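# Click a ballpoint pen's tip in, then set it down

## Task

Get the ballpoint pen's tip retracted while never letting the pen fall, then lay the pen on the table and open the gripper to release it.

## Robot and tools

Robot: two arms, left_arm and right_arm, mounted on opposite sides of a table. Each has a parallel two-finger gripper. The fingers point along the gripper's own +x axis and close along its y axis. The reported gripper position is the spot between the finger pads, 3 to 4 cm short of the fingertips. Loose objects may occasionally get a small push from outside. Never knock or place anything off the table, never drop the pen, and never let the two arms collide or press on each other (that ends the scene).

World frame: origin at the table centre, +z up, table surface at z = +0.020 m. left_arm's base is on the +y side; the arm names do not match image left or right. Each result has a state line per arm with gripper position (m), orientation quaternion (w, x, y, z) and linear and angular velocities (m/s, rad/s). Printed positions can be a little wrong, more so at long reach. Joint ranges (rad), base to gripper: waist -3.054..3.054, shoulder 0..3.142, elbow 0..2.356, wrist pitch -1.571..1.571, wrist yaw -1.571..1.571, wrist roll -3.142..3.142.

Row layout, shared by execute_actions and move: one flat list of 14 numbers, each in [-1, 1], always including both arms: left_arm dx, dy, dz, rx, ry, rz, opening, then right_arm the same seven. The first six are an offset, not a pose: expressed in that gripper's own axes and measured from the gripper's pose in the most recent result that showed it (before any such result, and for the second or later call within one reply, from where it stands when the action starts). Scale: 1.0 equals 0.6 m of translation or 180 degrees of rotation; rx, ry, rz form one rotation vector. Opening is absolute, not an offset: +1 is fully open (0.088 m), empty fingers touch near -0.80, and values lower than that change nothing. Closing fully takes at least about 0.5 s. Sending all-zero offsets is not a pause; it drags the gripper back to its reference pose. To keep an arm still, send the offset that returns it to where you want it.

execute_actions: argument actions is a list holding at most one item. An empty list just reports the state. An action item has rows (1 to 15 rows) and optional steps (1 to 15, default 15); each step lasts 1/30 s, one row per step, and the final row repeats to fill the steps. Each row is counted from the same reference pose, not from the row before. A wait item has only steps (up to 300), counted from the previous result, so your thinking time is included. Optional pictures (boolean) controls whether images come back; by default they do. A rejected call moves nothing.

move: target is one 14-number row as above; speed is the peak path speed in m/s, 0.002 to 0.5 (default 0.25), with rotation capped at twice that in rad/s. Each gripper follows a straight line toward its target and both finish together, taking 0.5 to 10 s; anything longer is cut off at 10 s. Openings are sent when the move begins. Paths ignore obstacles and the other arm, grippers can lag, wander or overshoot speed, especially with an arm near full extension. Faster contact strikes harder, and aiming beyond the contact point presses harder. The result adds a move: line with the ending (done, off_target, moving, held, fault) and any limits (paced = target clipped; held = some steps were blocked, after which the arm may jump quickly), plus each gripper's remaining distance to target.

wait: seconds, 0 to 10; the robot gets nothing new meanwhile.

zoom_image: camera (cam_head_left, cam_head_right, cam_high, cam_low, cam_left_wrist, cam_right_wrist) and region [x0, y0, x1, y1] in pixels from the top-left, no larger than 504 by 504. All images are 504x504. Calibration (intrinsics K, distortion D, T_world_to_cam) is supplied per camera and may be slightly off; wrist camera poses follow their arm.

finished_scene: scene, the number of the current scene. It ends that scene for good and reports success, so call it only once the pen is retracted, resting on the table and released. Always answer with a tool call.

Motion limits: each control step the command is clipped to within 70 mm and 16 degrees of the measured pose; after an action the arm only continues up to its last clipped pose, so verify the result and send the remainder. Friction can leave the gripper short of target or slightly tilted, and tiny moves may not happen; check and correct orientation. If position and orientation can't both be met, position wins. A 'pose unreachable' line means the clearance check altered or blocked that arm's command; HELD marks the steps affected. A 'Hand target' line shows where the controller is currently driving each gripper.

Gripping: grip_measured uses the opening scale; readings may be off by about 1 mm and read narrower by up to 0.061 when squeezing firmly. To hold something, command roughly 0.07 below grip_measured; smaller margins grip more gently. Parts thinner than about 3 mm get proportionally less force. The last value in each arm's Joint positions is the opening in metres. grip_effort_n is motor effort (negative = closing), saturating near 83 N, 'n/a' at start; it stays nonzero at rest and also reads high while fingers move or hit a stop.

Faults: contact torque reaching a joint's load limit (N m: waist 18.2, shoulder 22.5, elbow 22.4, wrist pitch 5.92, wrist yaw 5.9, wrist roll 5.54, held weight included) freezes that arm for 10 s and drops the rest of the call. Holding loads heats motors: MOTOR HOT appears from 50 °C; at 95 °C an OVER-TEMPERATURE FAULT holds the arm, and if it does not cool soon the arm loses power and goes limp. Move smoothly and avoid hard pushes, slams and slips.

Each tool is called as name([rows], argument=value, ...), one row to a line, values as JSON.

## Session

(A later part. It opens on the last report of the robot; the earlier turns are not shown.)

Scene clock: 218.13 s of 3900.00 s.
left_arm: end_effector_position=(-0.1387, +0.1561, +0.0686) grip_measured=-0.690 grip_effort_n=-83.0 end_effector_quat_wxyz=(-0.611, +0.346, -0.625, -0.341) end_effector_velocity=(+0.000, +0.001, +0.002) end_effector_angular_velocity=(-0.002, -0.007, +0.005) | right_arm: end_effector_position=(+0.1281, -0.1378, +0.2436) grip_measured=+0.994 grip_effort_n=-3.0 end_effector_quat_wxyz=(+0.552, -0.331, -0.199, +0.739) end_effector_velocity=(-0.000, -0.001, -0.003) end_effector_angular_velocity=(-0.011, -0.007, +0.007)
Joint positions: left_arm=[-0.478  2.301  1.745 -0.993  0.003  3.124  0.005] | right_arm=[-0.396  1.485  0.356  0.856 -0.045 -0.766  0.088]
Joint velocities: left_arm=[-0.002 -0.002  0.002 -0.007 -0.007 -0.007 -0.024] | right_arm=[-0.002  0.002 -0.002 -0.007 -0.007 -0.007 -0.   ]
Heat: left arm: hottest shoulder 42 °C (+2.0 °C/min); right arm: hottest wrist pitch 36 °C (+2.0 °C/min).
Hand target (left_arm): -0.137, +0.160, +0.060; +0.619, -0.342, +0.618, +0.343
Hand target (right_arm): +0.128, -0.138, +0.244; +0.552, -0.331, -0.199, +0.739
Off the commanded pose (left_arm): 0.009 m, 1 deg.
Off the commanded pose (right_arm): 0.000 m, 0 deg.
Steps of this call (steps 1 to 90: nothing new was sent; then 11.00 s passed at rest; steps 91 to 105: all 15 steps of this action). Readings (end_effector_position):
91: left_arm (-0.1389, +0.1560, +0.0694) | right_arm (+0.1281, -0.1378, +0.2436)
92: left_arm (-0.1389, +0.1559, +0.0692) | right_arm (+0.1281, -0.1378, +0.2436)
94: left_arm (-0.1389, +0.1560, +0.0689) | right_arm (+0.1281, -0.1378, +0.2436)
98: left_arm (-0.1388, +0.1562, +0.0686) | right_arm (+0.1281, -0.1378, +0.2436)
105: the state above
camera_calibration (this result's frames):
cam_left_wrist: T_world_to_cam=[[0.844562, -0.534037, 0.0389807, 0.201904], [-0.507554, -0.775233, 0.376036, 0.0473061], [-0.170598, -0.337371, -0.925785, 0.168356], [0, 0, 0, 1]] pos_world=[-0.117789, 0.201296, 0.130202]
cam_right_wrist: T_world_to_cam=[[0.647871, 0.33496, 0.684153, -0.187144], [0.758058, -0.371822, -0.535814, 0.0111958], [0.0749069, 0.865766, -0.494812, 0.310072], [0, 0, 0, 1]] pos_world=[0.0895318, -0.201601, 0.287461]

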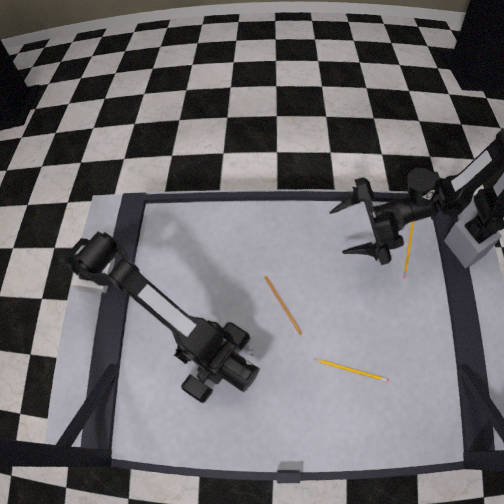

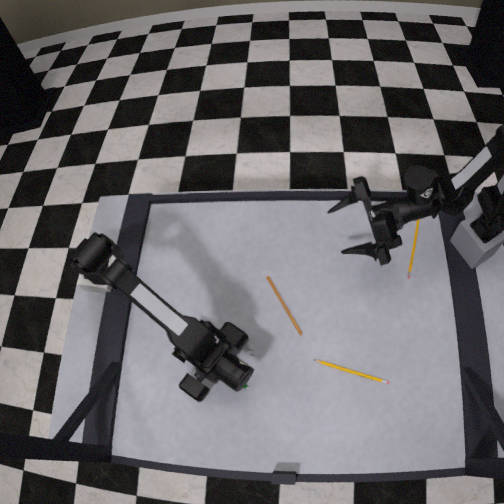

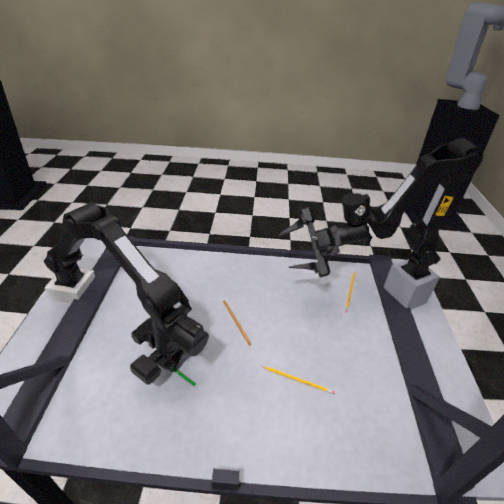

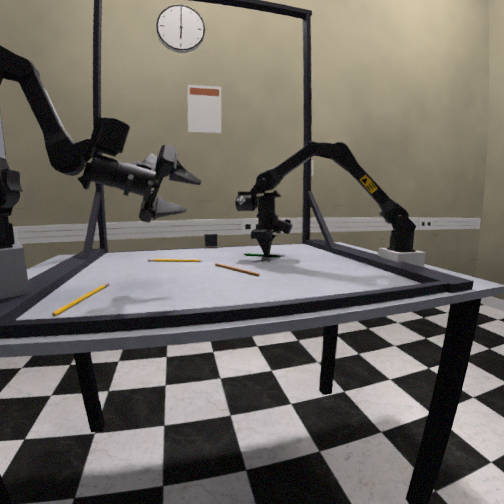

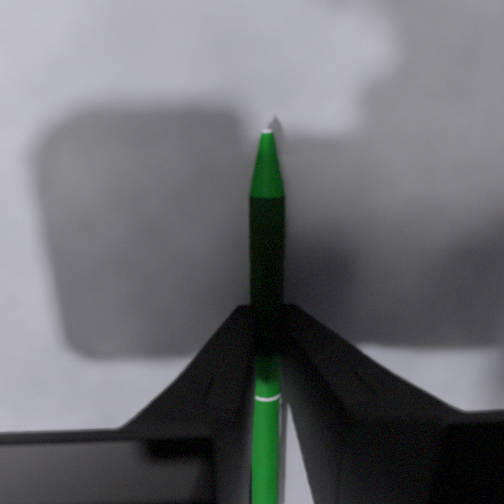

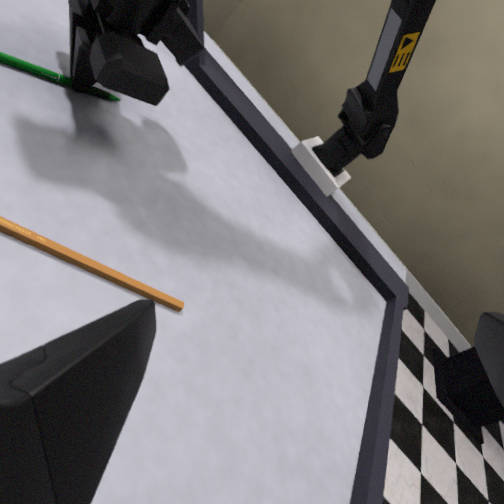

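move(target=[-0.09, 0, 0, -0.139, 0, 0, -0.77, 0, 0, 0, 0, 0, 0, 1.0], speed=0.4)

move(target=[-0.08, 0.0338, -0.1529, -0.5306, -0.2645, 0.5306, -0.77, 0, 0, 0, 0, 0, 0, 1.0], speed=0.5)

Scene clock: 275.13 s of 3900.00 s.
left_arm: end_effector_position=(-0.1369, +0.1589, +0.1174) grip_measured=-0.699 grip_effort_n=-83.5 end_effector_quat_wxyz=(-0.527, +0.468, -0.533, -0.468) end_effector_velocity=(+0.002, -0.002, +0.003) end_effector_angular_velocity=(-0.014, -0.017, +0.020) | right_arm: end_effector_position=(+0.1281, -0.1378, +0.2436) grip_measured=+0.994 grip_effort_n=-3.0 end_effector_quat_wxyz=(+0.552, -0.331, -0.199, +0.739) end_effector_velocity=(-0.000, -0.002, -0.006) end_effector_angular_velocity=(-0.026, -0.005, +0.016)
Joint positions: left_arm=[-0.478  2.251  1.858 -1.17   0.003  2.692  0.005] | right_arm=[-0.396  1.485  0.356  0.856 -0.045 -0.766  0.088]
Joint velocities: left_arm=[-0.002 -0.002  0.007 -0.007 -0.022 -0.022  0.   ] | right_arm=[-0.007  0.002 -0.002 -0.022 -0.022 -0.007 -0.   ]
Heat: left arm: hottest shoulder 43 °C (+1.0 °C/min); right arm: hottest wrist pitch 37 °C (+1.0 °C/min).
Hand target (left_arm): -0.138, +0.157, +0.123; +0.522, -0.470, +0.536, +0.468
Hand target (right_arm): +0.128, -0.138, +0.244; +0.552, -0.331, -0.199, +0.739
Off the commanded pose (left_arm): 0.006 m, 1 deg.
Off the commanded pose (right_arm): 0.000 m, 0 deg.
After step 90, 52.93 s passed at rest.
move: done
camera_calibration (this result's frames):
cam_left_wrist: T_world_to_cam=[[0.990676, -0.131381, 0.036053, 0.156318], [-0.13548, -0.92218, 0.362257, 0.10799], [-0.0143463, -0.363763, -0.931381, 0.241018], [0, 0, 0, 1]] pos_world=[-0.136773, 0.207797, 0.179724]
cam_right_wrist: T_world_to_cam=[[0.647871, 0.33496, 0.684153, -0.187144], [0.758058, -0.371822, -0.535814, 0.0111958], [0.0749069, 0.865766, -0.494812, 0.310072], [0, 0, 0, 1]] pos_world=[0.0895318, -0.201601, 0.287461]

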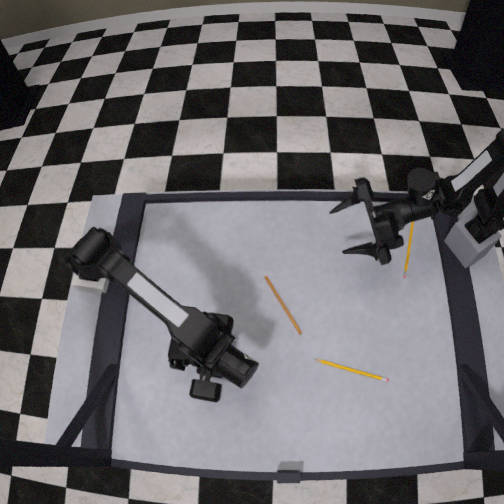

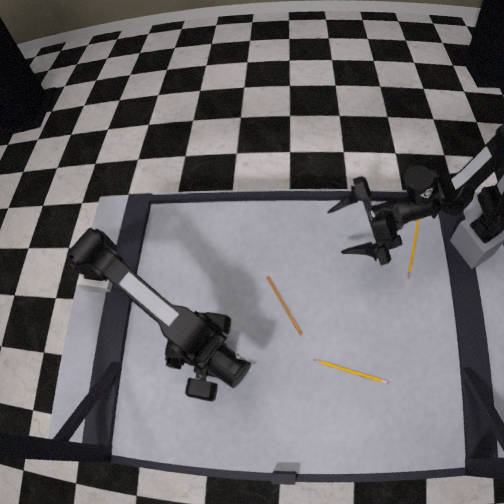

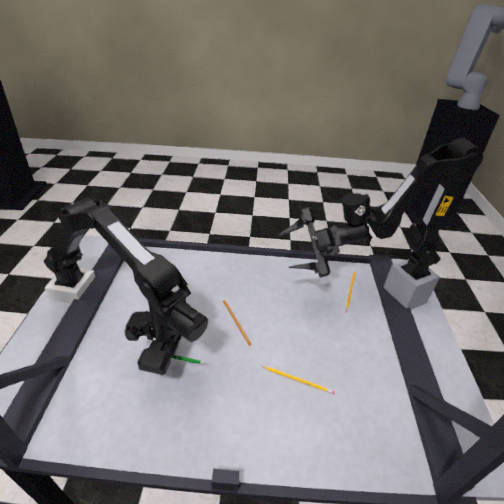

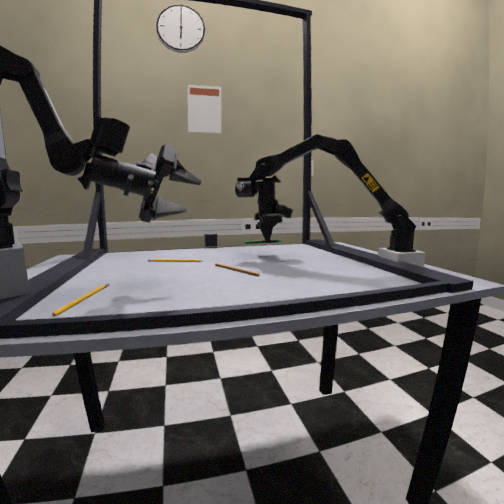

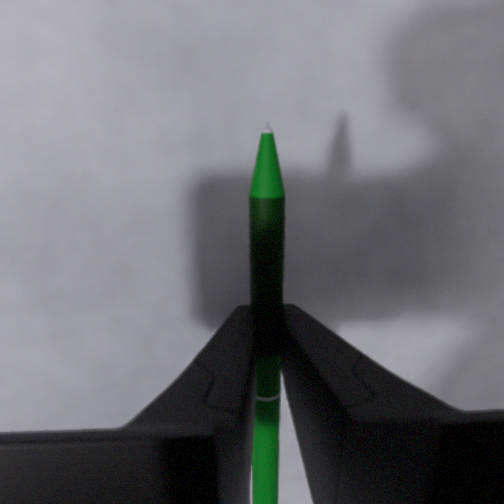

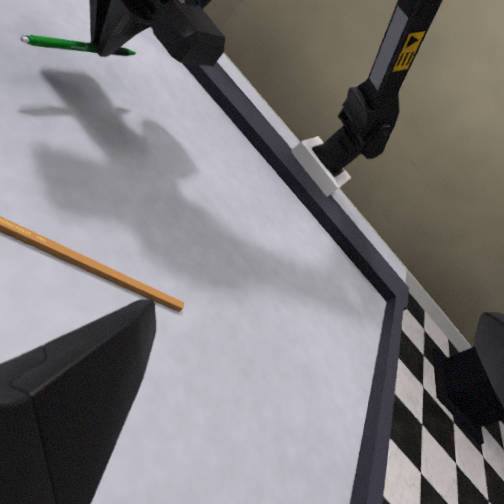

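Scene clock: 278.27 s of 3900.00 s.
left_arm: end_effector_position=(-0.1672, +0.0677, +0.1746) grip_measured=-0.698 grip_effort_n=-83.5 end_effector_quat_wxyz=(+0.263, -0.008, -0.015, -0.965) end_effector_velocity=(-0.000, +0.000, -0.001) end_effector_angular_velocity=(+0.026, +0.009, +0.004) | right_arm: end_effector_position=(+0.1281, -0.1378, +0.2436) grip_measured=+0.994 grip_effort_n=-3.0 end_effector_quat_wxyz=(+0.552, -0.331, -0.199, +0.739) end_effector_velocity=(-0.002, -0.002, -0.002) end_effector_angular_velocity=(-0.007, -0.002, +0.021)
Joint positions: left_arm=[-0.251  2.262  1.088  1.204  0.692  0.006  0.005] | right_arm=[-0.396  1.485  0.356  0.856 -0.045 -0.766  0.088]
Joint velocities: left_arm=[-0.002 -0.002 -0.002 -0.007 -0.007 -0.022 -0.   ] | right_arm=[-0.002 -0.002 -0.002 -0.007 -0.022 -0.007 -0.   ]
Heat: left arm: hottest shoulder 44 °C (+2.0 °C/min); right arm: hottest wrist pitch 37 °C (+1.0 °C/min).
Hand target (left_arm): -0.167, +0.070, +0.166; -0.263, +0.003, +0.005, +0.965
Hand target (right_arm): +0.128, -0.138, +0.244; +0.552, -0.331, -0.199, +0.739
Off the commanded pose (left_arm): 0.009 m, 2 deg.
Off the commanded pose (right_arm): 0.000 m, 0 deg.
move: off_target (left_arm)
camera_calibration (this result's frames):
cam_left_wrist: T_world_to_cam=[[-0.470497, 0.881762, -0.033587, -0.128498], [0.312157, 0.13072, -0.940994, 0.2301], [-0.825343, -0.45322, -0.336751, 0.0273239], [0, 0, 0, 1]] pos_world=[-0.109733, 0.0956096, 0.221408]
cam_right_wrist: T_world_to_cam=[[0.647871, 0.33496, 0.684153, -0.187144], [0.758058, -0.371822, -0.535814, 0.0111958], [0.0749069, 0.865766, -0.494812, 0.310072], [0, 0, 0, 1]] pos_world=[0.0895318, -0.201601, 0.287461]

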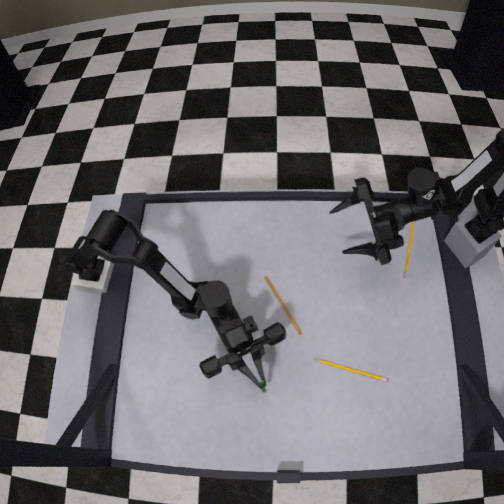

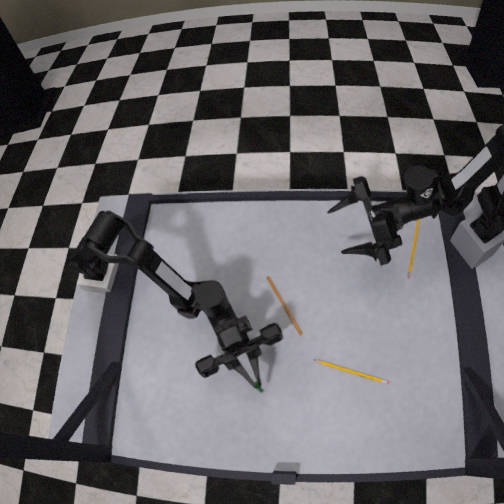

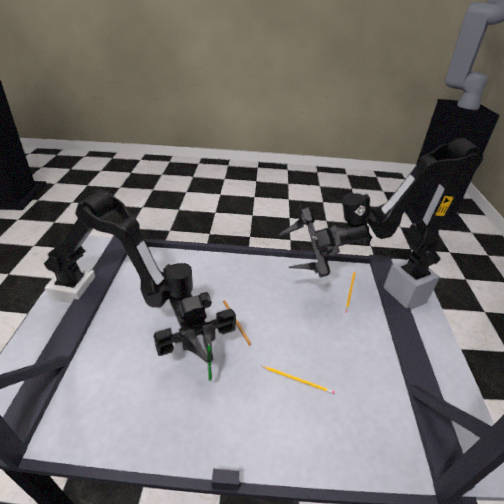

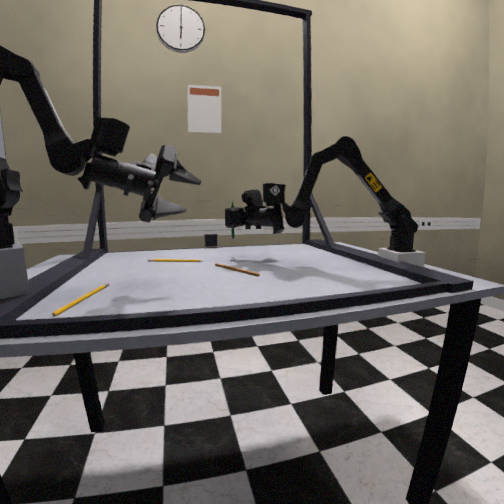

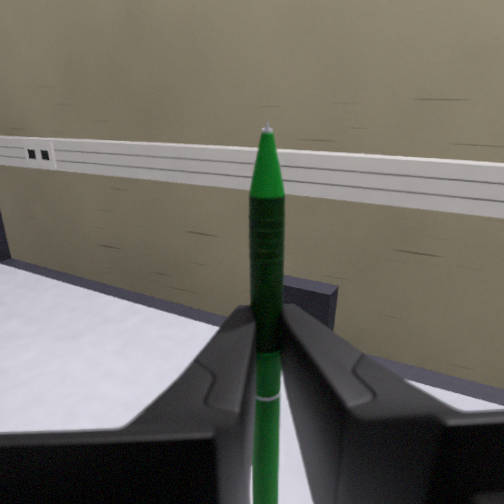

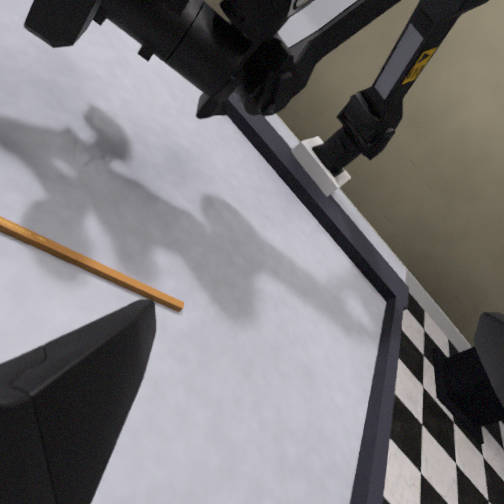

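The pen is upright with the button down. Let me check its height and tilt.

zoom_image(camera="cam_low", region=[195, 185, 285, 275])

zoom_image(camera="cam_high", region=[165, 310, 265, 410])

zoom_image(camera="cam_head_left", region=[220, 340, 300, 420])

Region (195, 185, 285, 275) of cam_low's 504x504 image, scaled by 5.600, with more detail than that image has.

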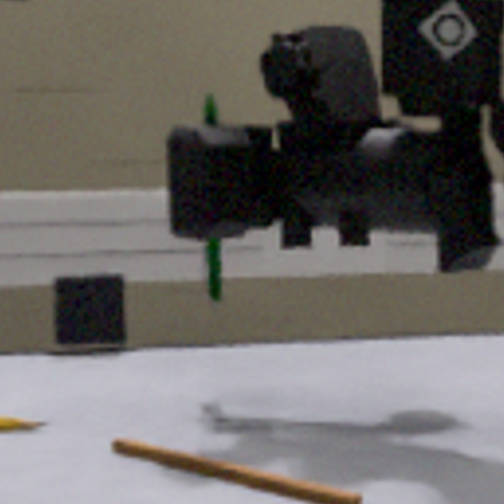

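Region (165, 310, 265, 410) of cam_high's 504x504 image, scaled by 5.040, with more detail than that image has.

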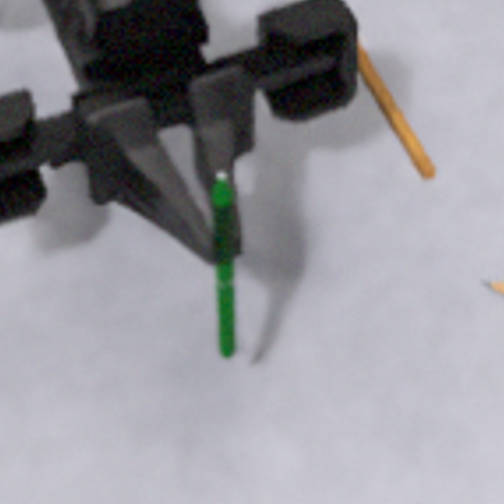

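Region (220, 340, 300, 420) of cam_head_left's 504x504 image, scaled by 6.300, with more detail than that image has.

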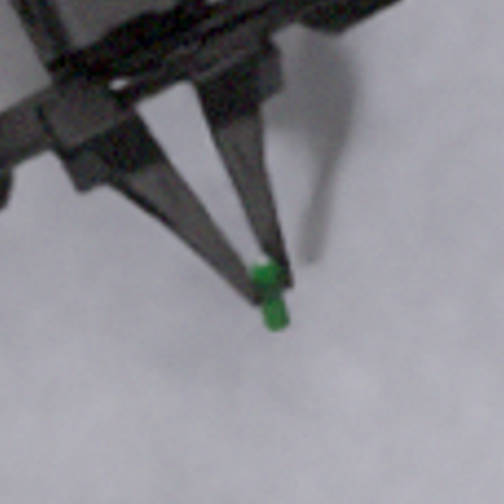

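move(target=[-0.0035, -0.006, -0.094, -0.0053, 0.0047, 0, -0.77, 0, 0, 0, 0, 0, 0.139, 1.0], speed=0.3)

Scene clock: 306.90 s of 3900.00 s.
left_arm: end_effector_position=(-0.1666, +0.0712, +0.1216) grip_measured=-0.698 grip_effort_n=-83.5 end_effector_quat_wxyz=(+0.262, -0.003, -0.007, -0.965) end_effector_velocity=(-0.000, +0.000, -0.001) end_effector_angular_velocity=(+0.013, +0.001, +0.005) | right_arm: end_effector_position=(+0.1273, -0.1408, +0.2435) grip_measured=+0.994 grip_effort_n=-3.0 end_effector_quat_wxyz=(+0.380, -0.366, -0.122, +0.841) end_effector_velocity=(+0.002, -0.002, -0.001) end_effector_angular_velocity=(-0.014, -0.000, +0.002)
Joint positions: left_arm=[-0.253  2.421  1.09   1.344  0.691  0.004  0.005] | right_arm=[-0.571  1.425  0.625  0.164 -0.494 -0.939  0.088]
Joint velocities: left_arm=[-0.002 -0.002 -0.002 -0.007 -0.007 -0.007 -0.   ] | right_arm=[-0.007 -0.002  0.002 -0.022 -0.007 -0.007 -0.   ]
Heat: left arm: hottest shoulder 43 °C (+1.0 °C/min); right arm: hottest wrist pitch 37 °C (+1.0 °C/min).
Hand target (left_arm): -0.168, +0.071, +0.118; -0.262, +0.003, +0.005, +0.965
Hand target (right_arm): +0.128, -0.138, +0.244; +0.379, -0.366, -0.123, +0.841
Off the commanded pose (left_arm): 0.004 m, 0 deg.
Off the commanded pose (right_arm): 0.003 m, 0 deg.
After step 90, 24.37 s passed at rest.
move: done
camera_calibration (this result's frames):
cam_left_wrist: T_world_to_cam=[[-0.470007, 0.882411, -0.0210728, -0.134555], [0.316718, 0.146316, -0.937166, 0.178802], [-0.823883, -0.447149, -0.348246, 0.0127142], [0, 0, 0, 1]] pos_world=[-0.109397, 0.0982565, 0.16916]
cam_right_wrist: T_world_to_cam=[[0.507586, 0.69975, 0.5027, -0.0721847], [0.842657, -0.281496, -0.459009, -0.0061832], [-0.179683, 0.65659, -0.732533, 0.373552], [0, 0, 0, 1]] pos_world=[0.108971, -0.1965, 0.307088]

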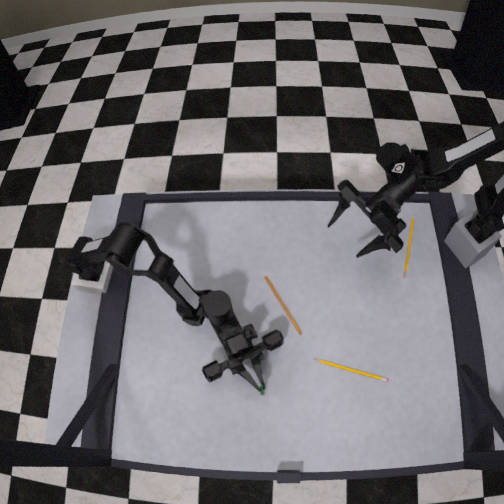

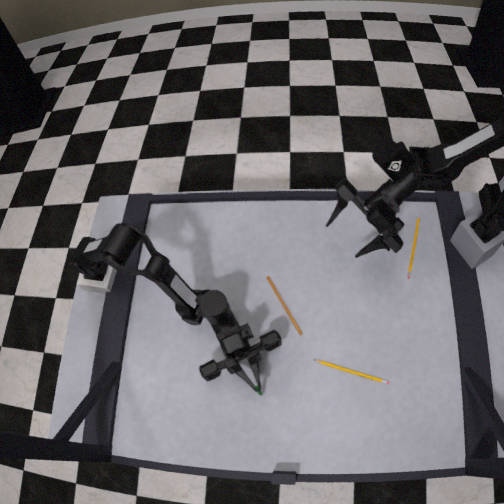

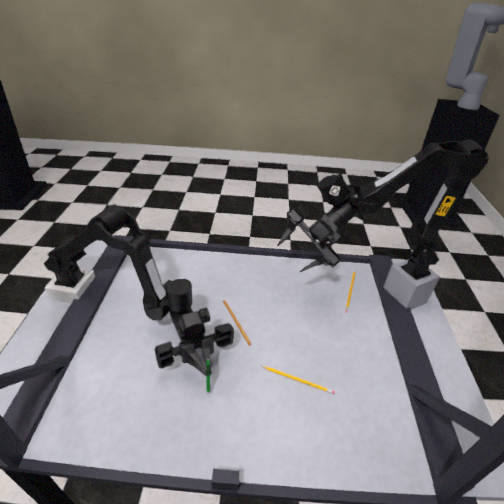

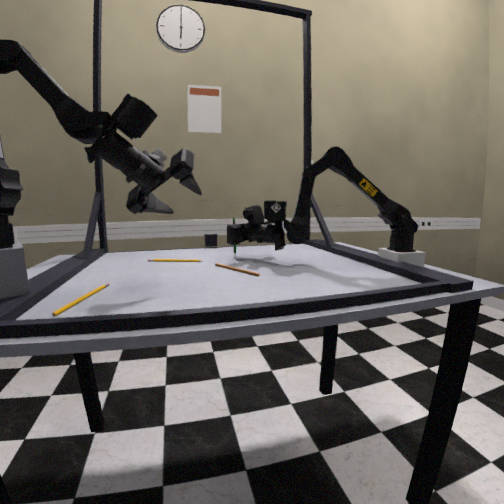

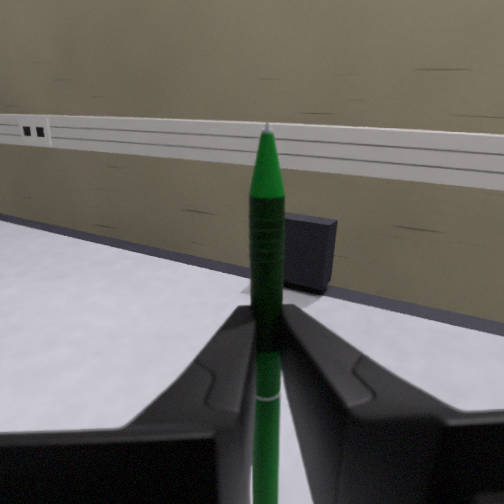

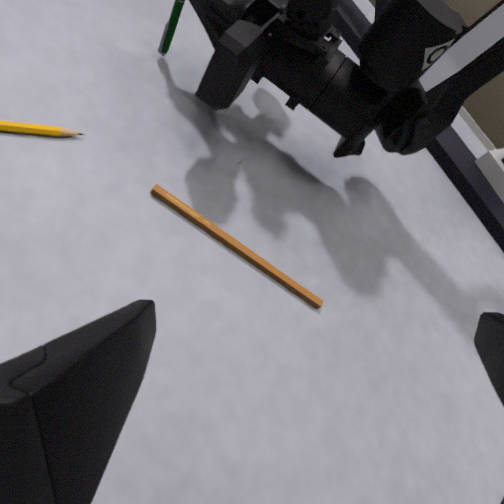

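zoom_image(camera="cam_right_wrist", region=[130, 10, 210, 90])

zoom_image(camera="cam_low", region=[210, 210, 265, 265])

zoom_image(camera="cam_left_wrist", region=[235, 105, 300, 170])

Region (130, 10, 210, 90) of cam_right_wrist's 504x504 image, scaled by 6.300, with more detail than that image has.

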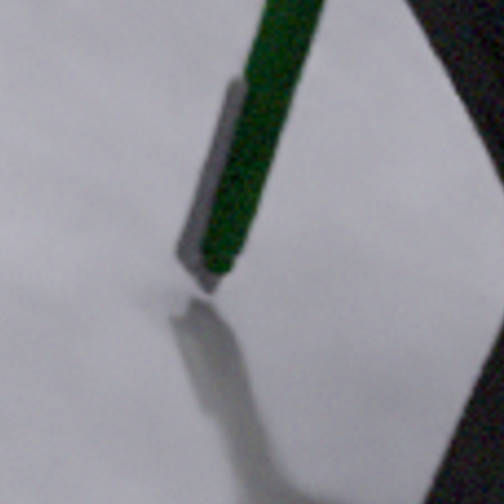

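Region (210, 210, 265, 265) of cam_low's 504x504 image, scaled by 9.164, with more detail than that image has.

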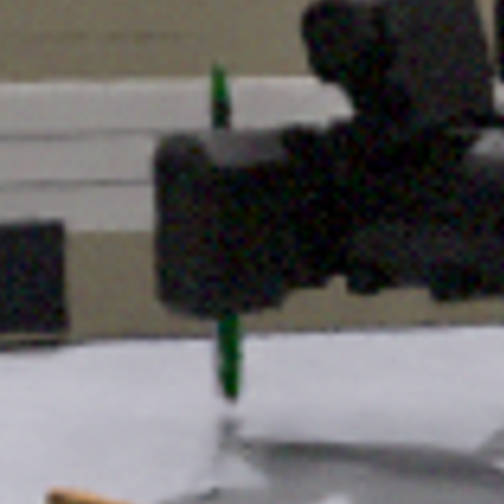

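Region (235, 105, 300, 170) of cam_left_wrist's 504x504 image, scaled by 7.754, with more detail than that image has.

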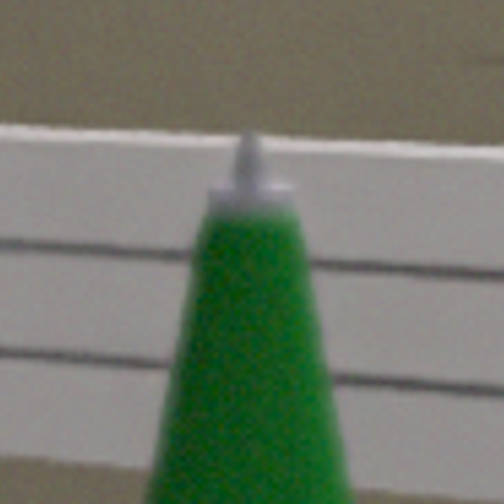

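move(target=[0.0015, 0.0, -0.021, -0.001, 0.0005, 0, -0.77, 0, 0, 0, 0, 0, 0, 1.0], speed=0.015)

zoom_image(camera="cam_left_wrist", region=[235, 105, 300, 170])

zoom_image(camera="cam_right_wrist", region=[130, 10, 210, 90])

Scene clock: 316.60 s of 3900.00 s.
left_arm: end_effector_position=(-0.1668, +0.0706, +0.1174) grip_measured=-0.698 grip_effort_n=-83.5 end_effector_quat_wxyz=(+0.262, -0.007, -0.013, -0.965) end_effector_velocity=(+0.001, +0.001, -0.001) end_effector_angular_velocity=(+0.004, +0.004, -0.005) | right_arm: end_effector_position=(+0.1273, -0.1408, +0.2437) grip_measured=+0.994 grip_effort_n=-3.0 end_effector_quat_wxyz=(+0.380, -0.366, -0.122, +0.841) end_effector_velocity=(-0.000, -0.002, -0.001) end_effector_angular_velocity=(-0.004, -0.001, +0.007)
Joint positions: left_arm=[-0.253  2.445  1.099  1.372  0.691  0.004  0.005] | right_arm=[-0.571  1.425  0.626  0.163 -0.494 -0.939  0.088]
Joint velocities: left_arm=[ 0.002  0.002 -0.002  0.007  0.007 -0.007 -0.   ] | right_arm=[-0.002 -0.002 -0.002 -0.007 -0.007 -0.007 -0.   ]
Heat: left arm: hottest shoulder 43 °C (+0.0 °C/min); right arm: hottest wrist pitch 36 °C (+0.0 °C/min).
Hand target (left_arm): -0.167, +0.071, +0.109; -0.262, +0.003, +0.006, +0.965
Hand target (right_arm): +0.127, -0.141, +0.243; +0.380, -0.366, -0.122, +0.841
Off the commanded pose (left_arm): 0.008 m, 1 deg.
Off the commanded pose (right_arm): 0.000 m, 0 deg.
After step 90, 5.63 s passed at rest.
move: done
camera_calibration (this result's frames):
cam_left_wrist: T_world_to_cam=[[-0.47012, 0.882101, -0.029744, -0.133183], [0.312558, 0.134874, -0.940275, 0.175519], [-0.825406, -0.451339, -0.339115, 0.00976473], [0, 0, 0, 1]] pos_world=[-0.109412, 0.0982152, 0.164386]
cam_right_wrist: T_world_to_cam=[[0.507214, 0.700109, 0.502576, -0.0721169], [0.842816, -0.281162, -0.458922, -0.00607161], [-0.17999, 0.65635, -0.732672, 0.373644], [0, 0, 0, 1]] pos_world=[0.108948, -0.196459, 0.307216]

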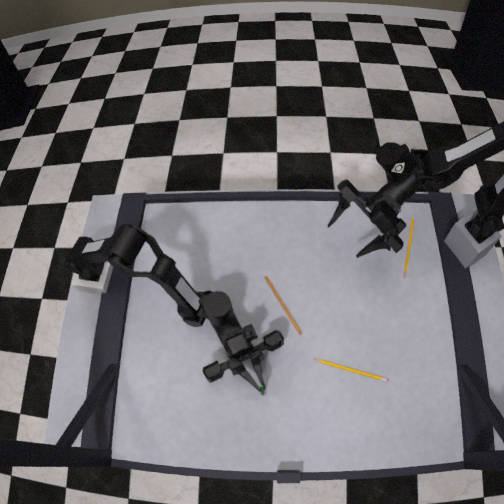

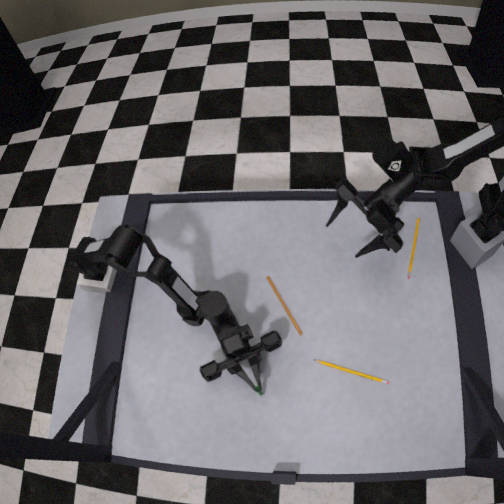

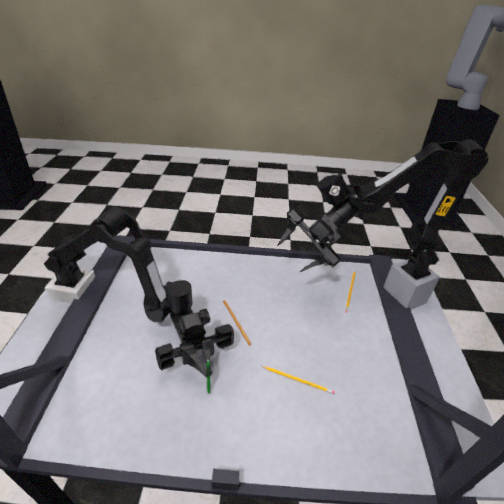

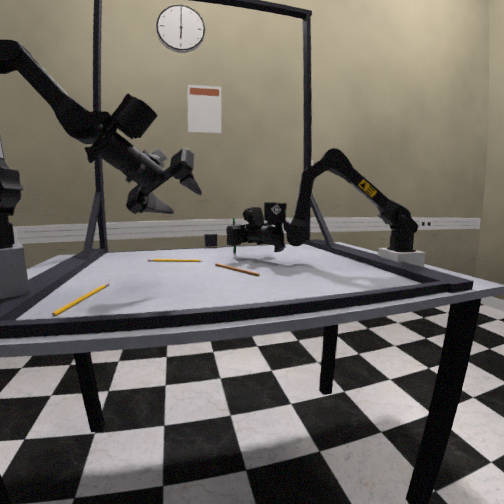

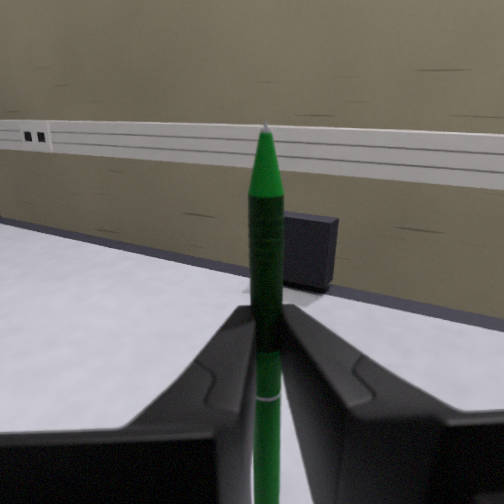

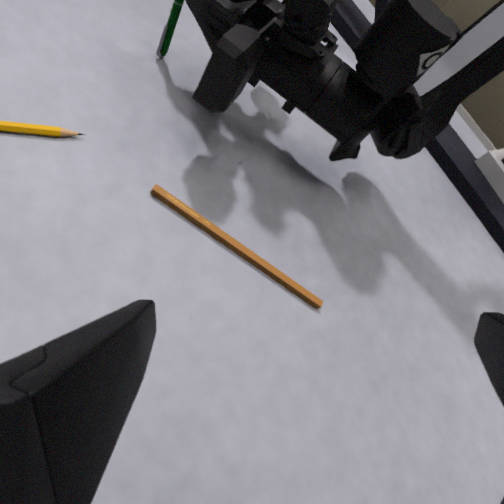

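Region (235, 105, 300, 170) of cam_left_wrist's 504x504 image, scaled by 7.754, with more detail than that image has.

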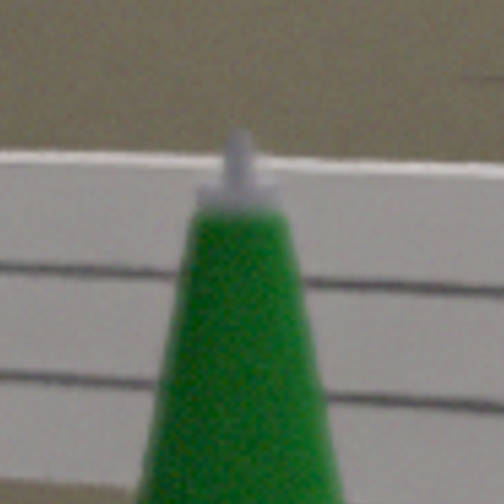

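Region (130, 10, 210, 90) of cam_right_wrist's 504x504 image, scaled by 6.300, with more detail than that image has.

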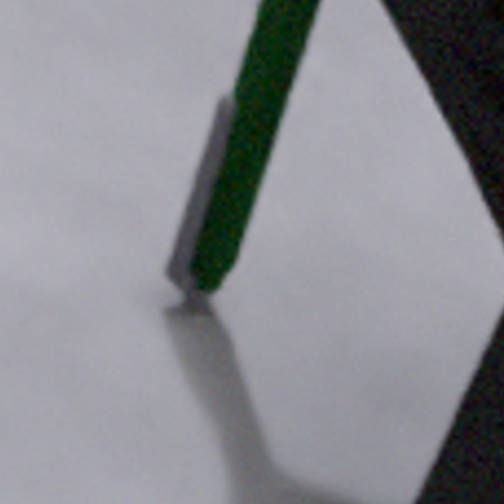

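execute_actions([
  {"rows": [[0,0,-0.015,-0.0033,0.004,0,-0.77,0,0,0,0,0,0,1],[0,0,-0.016,-0.0037,0.0044,0,-0.77,0,0,0,0,0,0,1],[0,0,-0.017,-0.004,0.0048,0,-0.77,0,0,0,0,0,0,1],[0,0,-0.018,-0.0043,0.0052,0,-0.77,0,0,0,0,0,0,1],[0,0,-0.019,-0.0047,0.0056,0,-0.77,0,0,0,0,0,0,1],[0,0,-0.02,-0.005,0.006,0,-0.77,0,0,0,0,0,0,1],[0,0,-0.021,-0.0053,0.0064,0,-0.77,0,0,0,0,0,0,1],[0,0,-0.022,-0.0057,0.0068,0,-0.77,0,0,0,0,0,0,1],[0,0,-0.023,-0.006,0.0072,0,-0.77,0,0,0,0,0,0,1],[0,0,-0.024,-0.0063,0.0076,0,-0.77,0,0,0,0,0,0,1],[0,0,-0.025,-0.0067,0.008,0,-0.77,0,0,0,0,0,0,1],[0,0,-0.026,-0.007,0.0084,0,-0.77,0,0,0,0,0,0,1],[0,0,-0.027,-0.0073,0.0088,0,-0.77,0,0,0,0,0,0,1],[0,0,-0.028,-0.0077,0.0093,0,-0.77,0,0,0,0,0,0,1],[0,0,-0.028,-0.0077,0.0093,0,-0.77,0,0,0,0,0,0,1]], "steps": 15},
])

zoom_image(camera="cam_left_wrist", region=[235, 105, 300, 170])

zoom_image(camera="cam_right_wrist", region=[130, 10, 210, 90])

Scene clock: 335.43 s of 3900.00 s.
left_arm: end_effector_position=(-0.1671, +0.0698, +0.1136) grip_measured=-0.698 grip_effort_n=-83.5 end_effector_quat_wxyz=(+0.262, -0.005, -0.010, -0.965) end_effector_velocity=(-0.001, -0.001, -0.010) end_effector_angular_velocity=(+0.024, -0.014, +0.005) | right_arm: end_effector_position=(+0.1273, -0.1408, +0.2437) grip_measured=+0.994 grip_effort_n=-3.0 end_effector_quat_wxyz=(+0.380, -0.366, -0.122, +0.841) end_effector_velocity=(-0.000, -0.002, +0.001) end_effector_angular_velocity=(+0.001, -0.001, +0.007)
Joint positions: left_arm=[-0.253  2.455  1.105  1.369  0.691  0.004  0.005] | right_arm=[-0.571  1.425  0.626  0.163 -0.494 -0.939  0.088]
Joint velocities: left_arm=[-0.002  0.017  0.007 -0.022 -0.007  0.007 -0.   ] | right_arm=[-0.002 -0.007 -0.002 -0.007 -0.007 -0.007 -0.   ]
Heat: left arm: hottest shoulder 42 °C (-1.0 °C/min); right arm: hottest wrist pitch 36 °C (-1.0 °C/min).
Hand target (left_arm): -0.167, +0.071, +0.101; -0.263, -0.004, -0.003, +0.965
Hand target (right_arm): +0.127, -0.141, +0.244; +0.380, -0.366, -0.122, +0.841
Off the commanded pose (left_arm): 0.013 m, 2 deg.
Off the commanded pose (right_arm): 0.000 m, 0 deg.
Steps of this call (steps 1 to 90: nothing new was sent; then 15.33 s passed at rest; steps 91 to 105: all 15 steps of this action). Readings (end_effector_position):
91: left_arm (-0.1668, +0.0706, +0.1171) | right_arm (+0.1273, -0.1408, +0.2437)
92: left_arm (-0.1669, +0.0705, +0.1172) | right_arm (+0.1273, -0.1408, +0.2437)
94: left_arm (-0.1669, +0.0704, +0.1171) | right_arm (+0.1273, -0.1408, +0.2437)
98: left_arm (-0.1670, +0.0702, +0.1162) | right_arm (+0.1273, -0.1408, +0.2437)
105: the state above
camera_calibration (this result's frames):
cam_left_wrist: T_world_to_cam=[[-0.470056, 0.882278, -0.0251539, -0.133274], [0.314762, 0.140936, -0.938649, 0.17187], [-0.824604, -0.449135, -0.343956, 0.0084203], [0, 0, 0, 1]] pos_world=[-0.109801, 0.0971442, 0.16087]
cam_right_wrist: T_world_to_cam=[[0.507214, 0.700109, 0.502576, -0.0721169], [0.842816, -0.281162, -0.458922, -0.00607161], [-0.17999, 0.65635, -0.732672, 0.373644], [0, 0, 0, 1]] pos_world=[0.108948, -0.196459, 0.307216]

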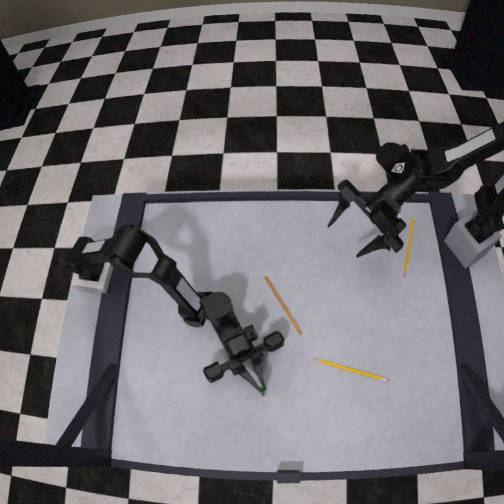

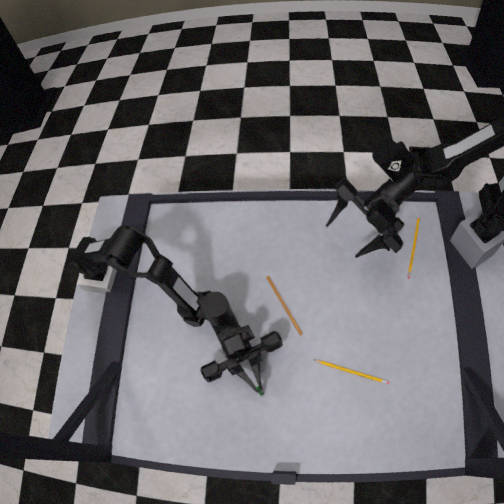

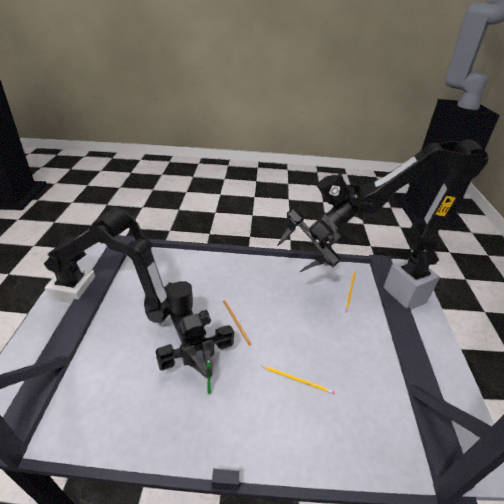

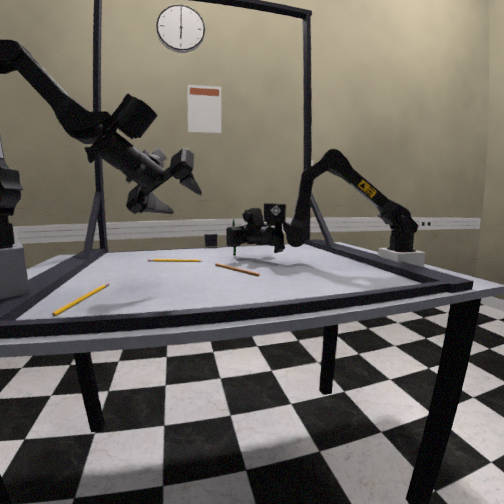

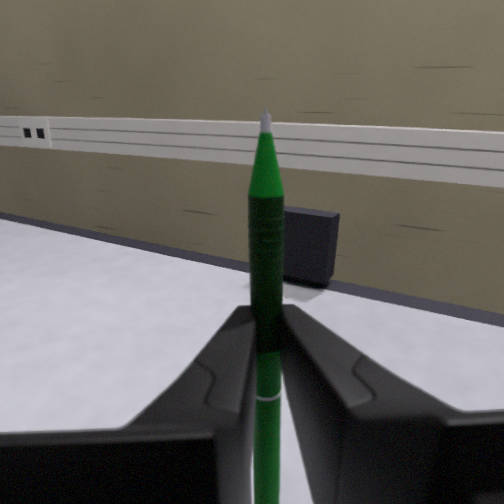

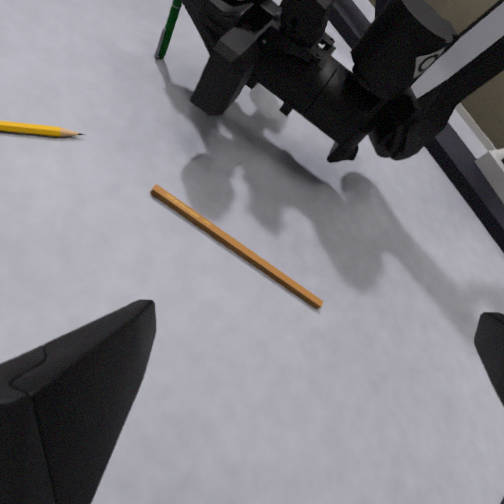

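Region (235, 105, 300, 170) of cam_left_wrist's 504x504 image, scaled by 7.754, with more detail than that image has.

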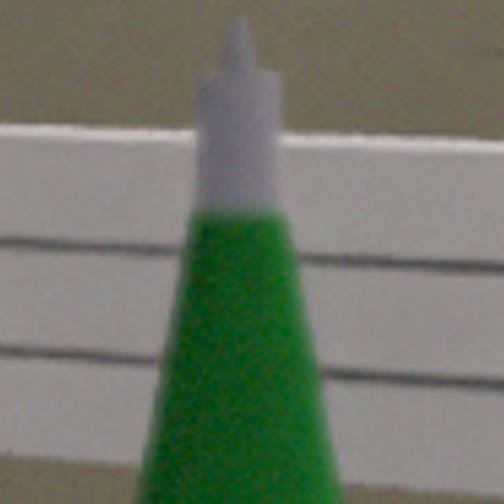

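Region (130, 10, 210, 90) of cam_right_wrist's 504x504 image, scaled by 6.300, with more detail than that image has.

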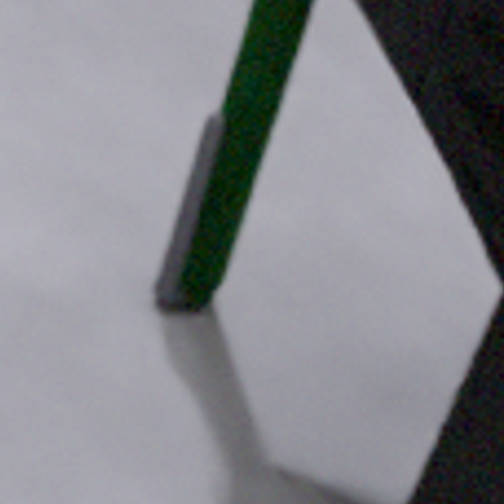

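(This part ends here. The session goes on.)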